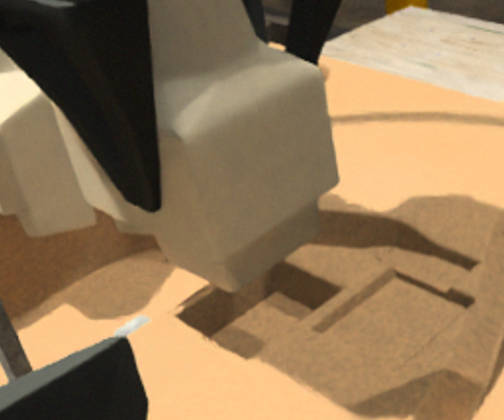

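Request:
execute_actions([
  {"rows": [[-0.8,1.42,0.38,0.97,0,0,1,0.517,2.10,2.09,-1.535,0.012,0.59,0.13],[-0.8,1.42,0.38,0.97,0,0,1,0.517,2.095,2.083,-1.525,0.012,0.59,0.13],[-0.8,1.42,0.38,0.97,0,0,1,0.517,2.09,2.076,-1.515,0.012,0.59,0.13],[-0.8,1.42,0.38,0.97,0,0,1,0.517,2.086,2.069,-1.505,0.012,0.59,0.13],[-0.8,1.42,0.38,0.97,0,0,1,0.517,2.083,2.062,-1.497,0.012,0.59,0.13],[-0.8,1.42,0.38,0.97,0,0,1,0.517,2.08,2.055,-1.49,0.012,0.59,0.13],[-0.8,1.42,0.38,0.97,0,0,1,0.517,2.08,2.048,-1.485,0.012,0.59,0.13],[-0.8,1.42,0.38,0.97,0,0,1,0.517,2.08,2.042,-1.48,0.012,0.59,0.13],[-0.8,1.42,0.38,0.97,0,0,1,0.517,2.08,2.036,-1.48,0.012,0.59,0.13],[-0.8,1.42,0.38,0.97,0,0,1,0.517,2.08,2.03,-1.48,0.012,0.59,0.13]], "steps": 15},
], pictures=false)

Request:
execute_actions([
  {"steps": 10},
])

Request:
zoom_image(camera="cam_left_wrist", region=[110, 210, 240, 320])

Scene clock: 684.77 s of 4800.00 s.
left_arm: end_effector_position=(+0.2083, -0.0570, +0.1817) grip_measured=+1.000 end_effector_quat_wxyz=(+0.613, +0.322, +0.659, -0.295) | right_arm: end_effector_position=(+0.3569, -0.1197, +0.1331) grip_measured=+0.169 end_effector_quat_wxyz=(-0.009, -0.026, +1.000, -0.002)
Joint positions: left_arm=[-0.805  1.423  0.391  0.957 -0.004  0.006  0.094] | right_arm=[ 0.521  2.121  2.031 -1.497 -0.007  0.585  0.055]
Joint velocities: left_arm=[-0.002  0.007 -0.002 -0.007  0.037  0.022  0.   ] | right_arm=[-0.012 -0.017  0.002  0.022 -0.095  0.022 -0.001]
Joint torques (N m, as the arm reports them, + toward a larger angle): left_arm=[ 0.44 -5.63  4.76  1.99  0.04 -0.07] | right_arm=[ -0.38 -14.08   7.19   0.73   0.18   0.01]
Motor temperatures (°C, as the motors report them): left_arm=[24 33 31 39 26 25] | right_arm=[25 47 39 28 25 25]
Steps of this call (steps 1 to 15: the robot went on to your last target; steps 16 to 90: nothing new was sent; then 21.63 s passed at rest; steps 91 to 105: all 15 steps of this action). Readings (joint positions):
91: left_arm=[-0.805 1.423 0.391 0.957 -0.004 0.006] | right_arm=[0.521 2.126 2.090 -1.544 -0.014 0.585]
92: left_arm=[-0.805 1.423 0.391 0.957 -0.004 0.006] | right_arm=[0.521 2.126 2.090 -1.543 -0.012 0.585]
94: left_arm=[-0.805 1.423 0.391 0.957 -0.004 0.006] | right_arm=[0.521 2.125 2.084 -1.536 -0.010 0.585]
98: left_arm=[-0.805 1.423 0.391 0.957 -0.004 0.006] | right_arm=[0.521 2.121 2.057 -1.512 -0.008 0.585]
105: the state above

Scene clock: 685.10 s of 4800.00 s.
left_arm: end_effector_position=(+0.2083, -0.0570, +0.1817) grip_measured=+1.000 end_effector_quat_wxyz=(+0.613, +0.322, +0.659, -0.295) | right_arm: end_effector_position=(+0.3582, -0.1188, +0.1331) grip_measured=+0.169 end_effector_quat_wxyz=(-0.006, -0.026, +1.000, -0.000)
Joint positions: left_arm=[-0.805  1.423  0.391  0.957 -0.004  0.006  0.094] | right_arm=[ 0.521  2.121  2.031 -1.491 -0.007  0.585  0.055]
Joint velocities: left_arm=[-0.012 -0.007 -0.017  0.007 -0.022  0.037  0.   ] | right_arm=[ 0.032  0.002 -0.017 -0.037 -0.081 -0.007 -0.   ]
Joint torques (N m, as the arm reports them, + toward a larger angle): left_arm=[ 0.45 -5.61  4.73  1.99  0.04 -0.07] | right_arm=[ -0.43 -14.06   7.33   0.73   0.22   0.01]
Motor temperatures (°C, as the motors report them): left_arm=[24 33 31 39 26 25] | right_arm=[25 47 38 28 25 25]
Steps of this call (steps 1 to 10: the robot went on to your last target). Readings (joint positions):
1: left_arm=[-0.805 1.423 0.391 0.957 -0.004 0.006] | right_arm=[0.521 2.121 2.031 -1.496 -0.007 0.585]
2: left_arm=[-0.805 1.423 0.391 0.957 -0.004 0.006] | right_arm=[0.521 2.121 2.031 -1.494 -0.007 0.585]
4: left_arm=[-0.805 1.423 0.391 0.957 -0.004 0.006] | right_arm=[0.521 2.121 2.031 -1.492 -0.007 0.585]
8: left_arm=[-0.805 1.423 0.391 0.957 -0.004 0.006] | right_arm=[0.521 2.121 2.031 -1.491 -0.007 0.585]
10: the state above
camera_calibration (this result's frames):
cam_left_wrist: T_world_to_cam=[[-0.803592, -0.594143, -0.035136, 0.136277], [-0.302986, 0.45918, -0.835077, 0.266386], [0.512289, -0.660415, -0.54901, 0.0697771], [0, 0, 0, 1]] pos_world=[0.154476, 0.00473085, 0.265549]
cam_right_wrist: T_world_to_cam=[[0.0831629, -0.993998, -0.0710827, -0.136453], [-0.768243, -0.109381, 0.630745, 0.202912], [-0.634734, 0.00215427, -0.772728, 0.452862], [0, 0, 0, 1]] pos_world=[0.454681, -0.114415, 0.212254]

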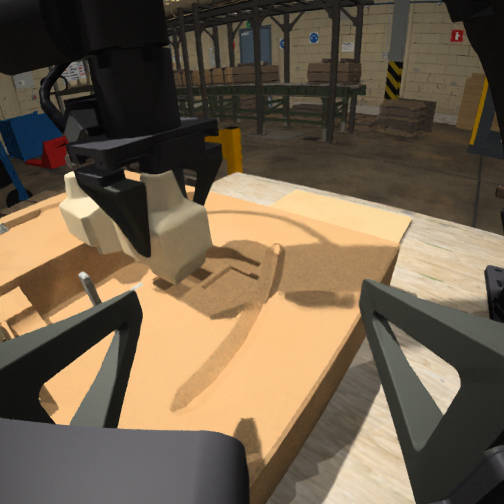

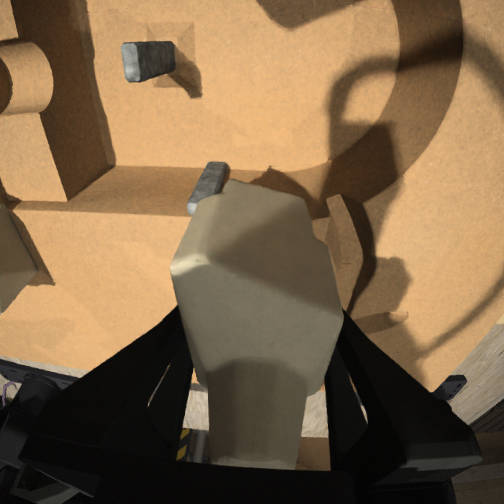

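Region (110, 210, 240, 320) of cam_left_wrist's 504x504 image, scaled by 3.877, with more detail than that image has; it fills the top 426 rows of this view, and the rest is white.

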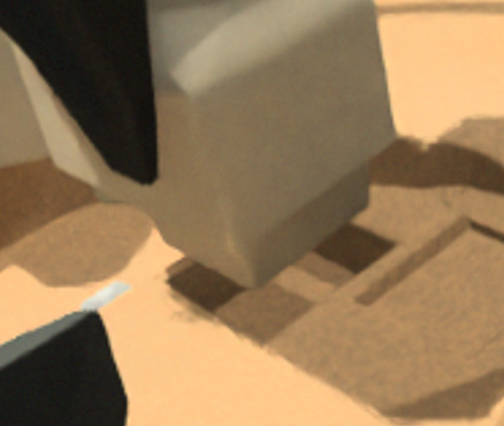

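Request:
execute_actions([
  {"rows": [[-0.8,1.42,0.38,0.97,0,0,1,0.517,2.075,2.028,-1.476,0.02,0.59,0.13],[-0.8,1.42,0.38,0.97,0,0,1,0.517,2.07,2.023,-1.471,0.02,0.59,0.13],[-0.8,1.42,0.38,0.97,0,0,1,0.517,2.065,2.017,-1.466,0.02,0.59,0.13],[-0.8,1.42,0.38,0.97,0,0,1,0.517,2.06,2.011,-1.461,0.02,0.59,0.13],[-0.8,1.42,0.38,0.97,0,0,1,0.517,2.055,2.005,-1.456,0.02,0.59,0.13],[-0.8,1.42,0.38,0.97,0,0,1,0.517,2.05,1.999,-1.451,0.02,0.59,0.13],[-0.8,1.42,0.38,0.97,0,0,1,0.517,2.05,1.993,-1.446,0.02,0.59,0.13],[-0.8,1.42,0.38,0.97,0,0,1,0.517,2.05,1.987,-1.441,0.02,0.59,0.13],[-0.8,1.42,0.38,0.97,0,0,1,0.517,2.05,1.981,-1.436,0.02,0.59,0.13],[-0.8,1.42,0.38,0.97,0,0,1,0.517,2.05,1.976,-1.433,0.02,0.59,0.13],[-0.8,1.42,0.38,0.97,0,0,1,0.517,2.05,1.972,-1.433,0.02,0.59,0.13],[-0.8,1.42,0.38,0.97,0,0,1,0.517,2.05,1.968,-1.433,0.02,0.59,0.13],[-0.8,1.42,0.38,0.97,0,0,1,0.517,2.05,1.965,-1.433,0.02,0.59,0.13]], "steps": 15},
], pictures=false)

Request:
execute_actions([
  {"steps": 12},
])

Request:
zoom_image(camera="cam_left_wrist", region=[110, 210, 240, 320])

Scene clock: 722.87 s of 4800.00 s.
left_arm: end_effector_position=(+0.2083, -0.0570, +0.1817) grip_measured=+1.000 end_effector_quat_wxyz=(+0.613, +0.322, +0.659, -0.295) | right_arm: end_effector_position=(+0.3560, -0.1220, +0.1312) grip_measured=+0.169 end_effector_quat_wxyz=(+0.002, -0.026, +1.000, +0.001)
Joint positions: left_arm=[-0.805  1.423  0.391  0.957 -0.004  0.006  0.094] | right_arm=[ 0.521  2.085  1.969 -1.45   0.001  0.585  0.055]
Joint velocities: left_arm=[-0.012 -0.017 -0.002  0.022 -0.037 -0.022  0.   ] | right_arm=[ 0.012 -0.002 -0.076  0.007 -0.022 -0.066  0.   ]
Joint torques (N m, as the arm reports them, + toward a larger angle): left_arm=[ 0.45 -5.62  4.75  2.    0.05 -0.07] | right_arm=[ -0.35 -13.32   7.55   0.8    0.2    0.05]
Motor temperatures (°C, as the motors report them): left_arm=[24 33 31 39 26 25] | right_arm=[25 53 36 28 25 25]
Steps of this call (steps 1 to 15: the robot went on to your last target; steps 16 to 90: nothing new was sent; then 34.27 s passed at rest; steps 91 to 105: all 15 steps of this action). Readings (joint positions):
91: left_arm=[-0.805 1.423 0.391 0.957 -0.004 0.006] | right_arm=[0.521 2.121 2.031 -1.490 -0.006 0.585]
92: left_arm=[-0.805 1.423 0.391 0.957 -0.004 0.006] | right_arm=[0.521 2.121 2.031 -1.489 -0.005 0.585]
94: left_arm=[-0.805 1.423 0.391 0.957 -0.004 0.006] | right_arm=[0.521 2.115 2.023 -1.481 -0.002 0.585]
98: left_arm=[-0.805 1.423 0.391 0.957 -0.004 0.006] | right_arm=[0.521 2.095 1.999 -1.469 -0.001 0.585]
105: the state above

Scene clock: 723.27 s of 4800.00 s.
left_arm: end_effector_position=(+0.2083, -0.0570, +0.1817) grip_measured=+1.000 end_effector_quat_wxyz=(+0.613, +0.322, +0.659, -0.295) | right_arm: end_effector_position=(+0.3565, -0.1216, +0.1305) grip_measured=+0.169 end_effector_quat_wxyz=(+0.003, -0.026, +1.000, +0.002)
Joint positions: left_arm=[-0.805  1.423  0.391  0.957 -0.004  0.006  0.094] | right_arm=[ 0.521  2.085  1.966 -1.445  0.001  0.585  0.055]
Joint velocities: left_arm=[-0.007  0.007 -0.002 -0.051 -0.066 -0.007  0.   ] | right_arm=[-0.007 -0.022 -0.017  0.066  0.022  0.007 -0.   ]
Joint torques (N m, as the arm reports them, + toward a larger angle): left_arm=[ 0.45 -5.64  4.73  1.99  0.05 -0.07] | right_arm=[ -0.49 -13.31   7.16   0.8    0.21  -0.01]
Motor temperatures (°C, as the motors report them): left_arm=[24 33 31 39 26 25] | right_arm=[25 53 36 28 25 25]
Steps of this call (steps 1 to 12: the robot went on to your last target). Readings (joint positions):
1: left_arm=[-0.805 1.423 0.391 0.957 -0.004 0.006] | right_arm=[0.521 2.085 1.967 -1.450 0.001 0.585]
2: left_arm=[-0.805 1.423 0.391 0.957 -0.004 0.006] | right_arm=[0.521 2.085 1.966 -1.450 0.001 0.585]
4: left_arm=[-0.805 1.423 0.391 0.957 -0.004 0.006] | right_arm=[0.521 2.085 1.966 -1.449 0.001 0.585]
8: left_arm=[-0.805 1.423 0.391 0.957 -0.004 0.006] | right_arm=[0.521 2.085 1.966 -1.446 0.001 0.585]
12: the state above
camera_calibration (this result's frames):
cam_left_wrist: T_world_to_cam=[[-0.803592, -0.594143, -0.035136, 0.136277], [-0.302986, 0.45918, -0.835077, 0.266386], [0.512289, -0.660415, -0.54901, 0.0697771], [0, 0, 0, 1]] pos_world=[0.154476, 0.00473085, 0.265549]
cam_right_wrist: T_world_to_cam=[[0.0844145, -0.993728, -0.0733439, -0.139472], [-0.778964, -0.111712, 0.617037, 0.208254], [-0.62136, 0.00504535, -0.783509, 0.446765], [0, 0, 0, 1]] pos_world=[0.451598, -0.117587, 0.211315]

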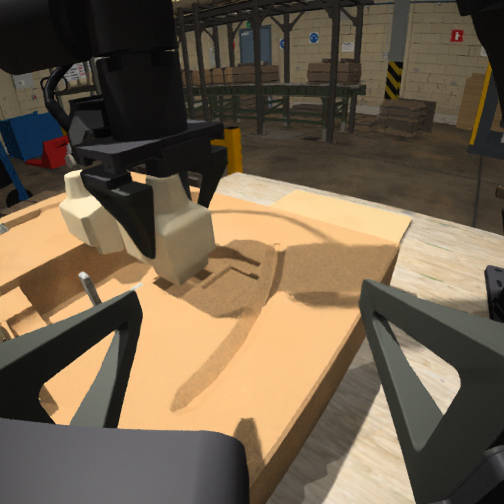

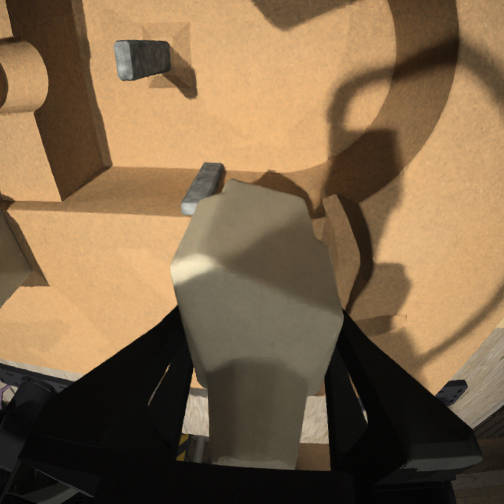

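Region (110, 210, 240, 320) of cam_left_wrist's 504x504 image, scaled by 3.877, with more detail than that image has; it fills the top 426 rows of this view, and the rest is white.

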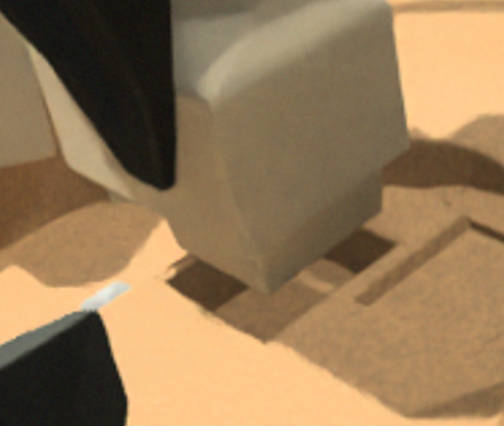

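Request:
execute_actions([
  {"rows": [[-0.8,1.42,0.38,0.97,0,0,1,0.525,2.058,1.965,-1.433,0.01,0.595,0.13],[-0.8,1.42,0.38,0.97,0,0,1,0.53,2.058,1.965,-1.433,0.01,0.595,0.13],[-0.8,1.42,0.38,0.97,0,0,1,0.534,2.058,1.964,-1.431,0.01,0.595,0.13],[-0.8,1.42,0.38,0.97,0,0,1,0.537,2.058,1.962,-1.429,0.01,0.595,0.13],[-0.8,1.42,0.38,0.97,0,0,1,0.537,2.058,1.96,-1.427,0.01,0.595,0.13],[-0.8,1.42,0.38,0.97,0,0,1,0.537,2.058,1.957,-1.425,0.01,0.595,0.13],[-0.8,1.42,0.38,0.97,0,0,1,0.537,2.058,1.954,-1.423,0.01,0.595,0.13],[-0.8,1.42,0.38,0.97,0,0,1,0.537,2.058,1.951,-1.421,0.01,0.595,0.13],[-0.8,1.42,0.38,0.97,0,0,1,0.537,2.058,1.948,-1.419,0.01,0.595,0.13],[-0.8,1.42,0.38,0.97,0,0,1,0.537,2.058,1.945,-1.417,0.01,0.595,0.13],[-0.8,1.42,0.38,0.97,0,0,1,0.537,2.058,1.943,-1.416,0.01,0.595,0.13]], "steps": 15},
], pictures=false)

Request:
execute_actions([
  {"steps": 10},
])

Request:
zoom_image(camera="cam_left_wrist", region=[110, 210, 240, 320])

Scene clock: 750.37 s of 4800.00 s.
left_arm: end_effector_position=(+0.2083, -0.0570, +0.1817) grip_measured=+1.000 end_effector_quat_wxyz=(+0.613, +0.322, +0.659, -0.295) | right_arm: end_effector_position=(+0.3539, -0.1207, +0.1249) grip_measured=+0.169 end_effector_quat_wxyz=(-0.001, -0.028, +1.000, -0.001)
Joint positions: left_arm=[-0.805  1.423  0.391  0.957 -0.004  0.006  0.094] | right_arm=[ 0.527  2.085  1.944 -1.431  0.001  0.588  0.055]
Joint velocities: left_arm=[ 0.012 -0.012  0.007 -0.022  0.022 -0.007  0.   ] | right_arm=[-0.002 -0.002 -0.022 -0.007  0.051  0.007 -0.001]
Joint torques (N m, as the arm reports them, + toward a larger angle): left_arm=[ 0.45 -5.61  4.74  1.99  0.05 -0.06] | right_arm=[  0.86 -12.91   7.28   0.79   0.13   0.03]
Motor temperatures (°C, as the motors report them): left_arm=[24 33 31 39 26 25] | right_arm=[25 52 36 27 25 25]
Steps of this call (steps 1 to 15: the robot went on to your last target; steps 16 to 90: nothing new was sent; then 23.60 s passed at rest; steps 91 to 105: all 15 steps of this action). Readings (joint positions):
91: left_arm=[-0.805 1.423 0.391 0.957 -0.004 0.006] | right_arm=[0.521 2.085 1.966 -1.445 0.001 0.585]
92: left_arm=[-0.805 1.423 0.391 0.957 -0.004 0.006] | right_arm=[0.521 2.085 1.966 -1.445 0.001 0.586]
94: left_arm=[-0.805 1.423 0.391 0.957 -0.004 0.006] | right_arm=[0.522 2.085 1.966 -1.444 0.001 0.586]
98: left_arm=[-0.805 1.423 0.391 0.957 -0.004 0.006] | right_arm=[0.525 2.085 1.962 -1.438 0.001 0.587]
105: the state above

Scene clock: 750.70 s of 4800.00 s.
left_arm: end_effector_position=(+0.2083, -0.0570, +0.1817) grip_measured=+1.000 end_effector_quat_wxyz=(+0.613, +0.322, +0.659, -0.295) | right_arm: end_effector_position=(+0.3547, -0.1201, +0.1249) grip_measured=+0.169 end_effector_quat_wxyz=(+0.001, -0.028, +1.000, +0.000)
Joint positions: left_arm=[-0.805  1.423  0.391  0.957 -0.004  0.006  0.094] | right_arm=[ 0.527  2.085  1.944 -1.428  0.001  0.588  0.055]
Joint velocities: left_arm=[ 0.007 -0.002  0.017 -0.007 -0.022  0.022  0.   ] | right_arm=[-0.007 -0.007 -0.007  0.051 -0.066 -0.022 -0.   ]
Joint torques (N m, as the arm reports them, + toward a larger angle): left_arm=[ 0.46 -5.64  4.75  1.99  0.05 -0.07] | right_arm=[  1.07 -12.73   7.27   0.8    0.09   0.06]
Motor temperatures (°C, as the motors report them): left_arm=[24 33 31 39 26 25] | right_arm=[25 52 36 27 25 25]
Steps of this call (steps 1 to 10: the robot went on to your last target). Readings (joint positions):
1: left_arm=[-0.805 1.423 0.391 0.957 -0.004 0.006] | right_arm=[0.527 2.085 1.944 -1.431 0.001 0.588]
2: left_arm=[-0.805 1.423 0.391 0.957 -0.004 0.006] | right_arm=[0.527 2.085 1.944 -1.430 0.001 0.588]
4: left_arm=[-0.805 1.423 0.391 0.957 -0.004 0.006] | right_arm=[0.527 2.085 1.944 -1.429 0.001 0.588]
8: left_arm=[-0.805 1.423 0.391 0.957 -0.004 0.006] | right_arm=[0.527 2.085 1.944 -1.428 0.001 0.588]
10: the state above
camera_calibration (this result's frames):
cam_left_wrist: T_world_to_cam=[[-0.803592, -0.594143, -0.035136, 0.136277], [-0.302986, 0.45918, -0.835077, 0.266386], [0.512289, -0.660415, -0.54901, 0.0697771], [0, 0, 0, 1]] pos_world=[0.154476, 0.00473085, 0.265549]
cam_right_wrist: T_world_to_cam=[[0.0875611, -0.993629, -0.0709479, -0.139617], [-0.776307, -0.112694, 0.6202, 0.208993], [-0.624244, 0.000771904, -0.781229, 0.441515], [0, 0, 0, 1]] pos_world=[0.450081, -0.115516, 0.205402]

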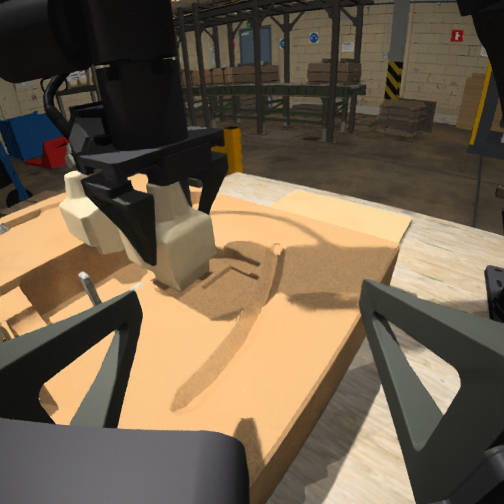

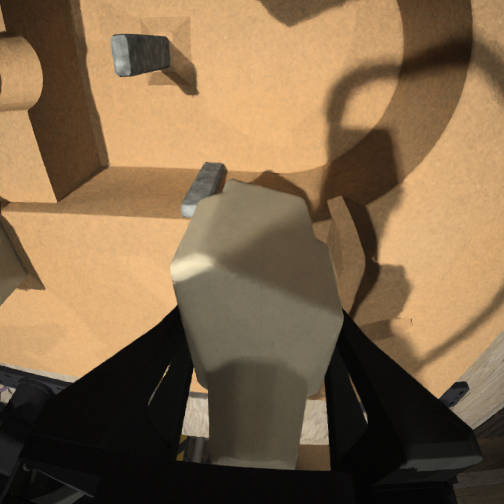

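Region (110, 210, 240, 320) of cam_left_wrist's 504x504 image, scaled by 3.877, with more detail than that image has; it fills the top 426 rows of this view, and the rest is white.

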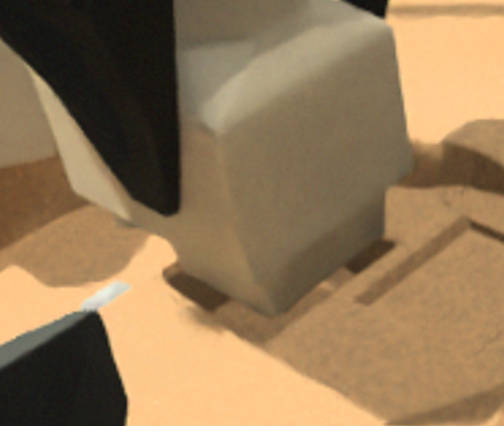

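Request:
execute_actions([
  {"rows": [[-0.8,1.42,0.38,0.97,0,0,1,0.535,2.058,1.942,-1.41,0.01,0.595,0.13],[-0.8,1.42,0.38,0.97,0,0,1,0.535,2.058,1.94,-1.405,0.01,0.595,0.13],[-0.8,1.42,0.38,0.97,0,0,1,0.535,2.058,1.937,-1.401,0.01,0.595,0.13],[-0.8,1.42,0.38,0.97,0,0,1,0.535,2.058,1.934,-1.397,0.01,0.595,0.13],[-0.8,1.42,0.38,0.97,0,0,1,0.535,2.058,1.931,-1.394,0.01,0.595,0.13],[-0.8,1.42,0.38,0.97,0,0,1,0.535,2.058,1.928,-1.391,0.01,0.595,0.13],[-0.8,1.42,0.38,0.97,0,0,1,0.535,2.058,1.925,-1.388,0.01,0.595,0.13],[-0.8,1.42,0.38,0.97,0,0,1,0.535,2.058,1.922,-1.385,0.01,0.595,0.13],[-0.8,1.42,0.38,0.97,0,0,1,0.535,2.058,1.919,-1.382,0.01,0.595,0.13],[-0.8,1.42,0.38,0.97,0,0,1,0.535,2.058,1.916,-1.379,0.01,0.595,0.13],[-0.8,1.42,0.38,0.97,0,0,1,0.535,2.058,1.913,-1.376,0.01,0.595,0.13],[-0.8,1.42,0.38,0.97,0,0,1,0.535,2.058,1.91,-1.374,0.01,0.595,0.13],[-0.8,1.42,0.38,0.97,0,0,1,0.535,2.058,1.907,-1.373,0.01,0.595,0.13],[-0.8,1.42,0.38,0.97,0,0,1,0.535,2.058,1.904,-1.373,0.01,0.595,0.13],[-0.8,1.42,0.38,0.97,0,0,1,0.535,2.058,1.901,-1.373,0.01,0.595,0.13]], "steps": 15},
], pictures=false)

Request:
execute_actions([
  {"steps": 10},
])

Request:
zoom_image(camera="cam_left_wrist", region=[110, 210, 240, 320])

Scene clock: 772.90 s of 4800.00 s.
left_arm: end_effector_position=(+0.2083, -0.0570, +0.1817) grip_measured=+1.000 end_effector_quat_wxyz=(+0.613, +0.322, +0.659, -0.295) | right_arm: end_effector_position=(+0.3557, -0.1191, +0.1165) grip_measured=+0.169 end_effector_quat_wxyz=(+0.002, -0.027, +1.000, +0.002)
Joint positions: left_arm=[-0.805  1.423  0.391  0.957 -0.004  0.006  0.094] | right_arm=[ 0.527  2.085  1.91  -1.391 -0.001  0.589  0.055]
Joint velocities: left_arm=[-0.012 -0.007 -0.002 -0.022  0.007  0.022  0.   ] | right_arm=[-0.002 -0.002 -0.081  0.081 -0.037 -0.007  0.   ]
Joint torques (N m, as the arm reports them, + toward a larger angle): left_arm=[ 0.45 -5.62  4.74  1.99  0.04 -0.07] | right_arm=[  0.73 -12.74   6.88   0.76   0.15   0.04]
Motor temperatures (°C, as the motors report them): left_arm=[24 33 31 39 26 25] | right_arm=[25 52 35 27 25 25]
Steps of this call (steps 1 to 15: the robot went on to your last target; steps 16 to 90: nothing new was sent; then 18.70 s passed at rest; steps 91 to 105: all 15 steps of this action). Readings (joint positions):
91: left_arm=[-0.805 1.423 0.391 0.957 -0.004 0.006] | right_arm=[0.527 2.085 1.944 -1.427 0.001 0.588]
92: left_arm=[-0.805 1.423 0.391 0.957 -0.004 0.006] | right_arm=[0.527 2.085 1.944 -1.426 0.001 0.588]
94: left_arm=[-0.805 1.423 0.391 0.957 -0.004 0.006] | right_arm=[0.527 2.085 1.944 -1.422 0.001 0.588]
98: left_arm=[-0.805 1.423 0.391 0.957 -0.004 0.006] | right_arm=[0.527 2.085 1.933 -1.409 0.000 0.588]
105: the state above

Scene clock: 773.23 s of 4800.00 s.
left_arm: end_effector_position=(+0.2083, -0.0570, +0.1817) grip_measured=+1.000 end_effector_quat_wxyz=(+0.613, +0.322, +0.659, -0.295) | right_arm: end_effector_position=(+0.3556, -0.1190, +0.1152) grip_measured=+0.169 end_effector_quat_wxyz=(+0.002, -0.027, +1.000, +0.002)
Joint positions: left_arm=[-0.805  1.423  0.391  0.957 -0.004  0.006  0.094] | right_arm=[ 0.527  2.085  1.906 -1.386 -0.001  0.589  0.055]
Joint velocities: left_arm=[ 0.012  0.017 -0.007 -0.037 -0.051 -0.037  0.   ] | right_arm=[-0.007  0.002 -0.017 -0.051 -0.007 -0.051 -0.   ]
Joint torques (N m, as the arm reports them, + toward a larger angle): left_arm=[ 0.46 -5.64  4.76  1.99  0.05 -0.08] | right_arm=[  0.73 -12.76   7.02   0.81   0.15   0.02]
Motor temperatures (°C, as the motors report them): left_arm=[24 33 31 39 26 25] | right_arm=[25 52 35 27 25 25]
Steps of this call (steps 1 to 10: the robot went on to your last target). Readings (joint positions):
1: left_arm=[-0.805 1.423 0.391 0.957 -0.004 0.006] | right_arm=[0.527 2.085 1.908 -1.389 -0.001 0.589]
2: left_arm=[-0.805 1.423 0.391 0.957 -0.004 0.006] | right_arm=[0.527 2.085 1.907 -1.388 -0.001 0.589]
4: left_arm=[-0.805 1.423 0.391 0.957 -0.004 0.006] | right_arm=[0.527 2.085 1.906 -1.386 -0.001 0.589]
8: left_arm=[-0.805 1.423 0.391 0.957 -0.004 0.006] | right_arm=[0.527 2.085 1.906 -1.386 -0.001 0.589]
10: the state above
camera_calibration (this result's frames):
cam_left_wrist: T_world_to_cam=[[-0.803592, -0.594143, -0.035136, 0.136277], [-0.302986, 0.45918, -0.835077, 0.266386], [0.512289, -0.660415, -0.54901, 0.0697771], [0, 0, 0, 1]] pos_world=[0.154476, 0.00473085, 0.265549]
cam_right_wrist: T_world_to_cam=[[0.0857437, -0.993567, -0.0739755, -0.138256], [-0.777132, -0.113159, 0.61908, 0.216229], [-0.623469, 0.00440657, -0.781836, 0.434765], [0, 0, 0, 1]] pos_world=[0.450955, -0.114815, 0.195824]

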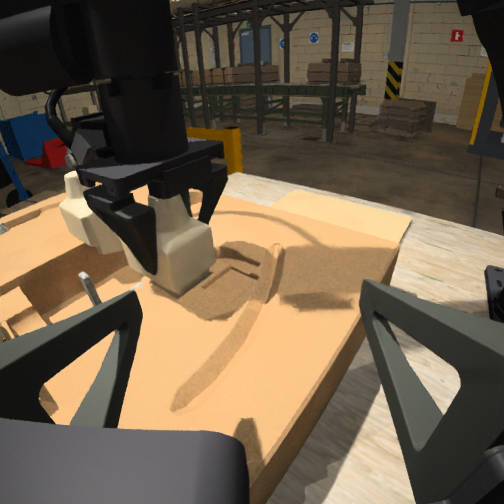

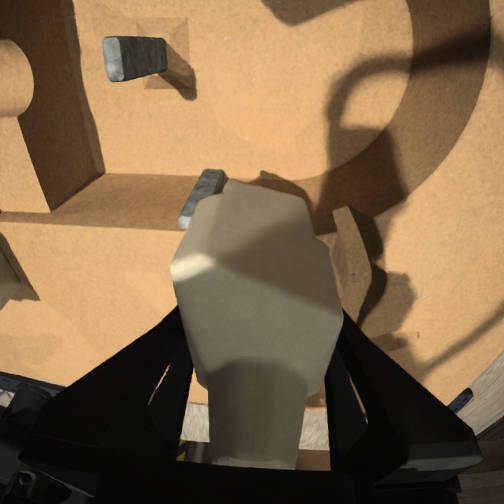

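Region (110, 210, 240, 320) of cam_left_wrist's 504x504 image, scaled by 3.877, with more detail than that image has; it fills the top 426 rows of this view, and the rest is white.

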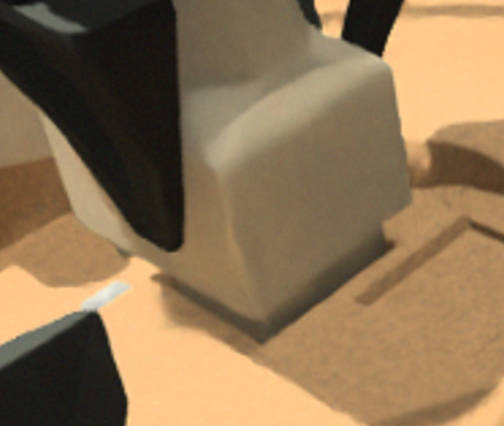

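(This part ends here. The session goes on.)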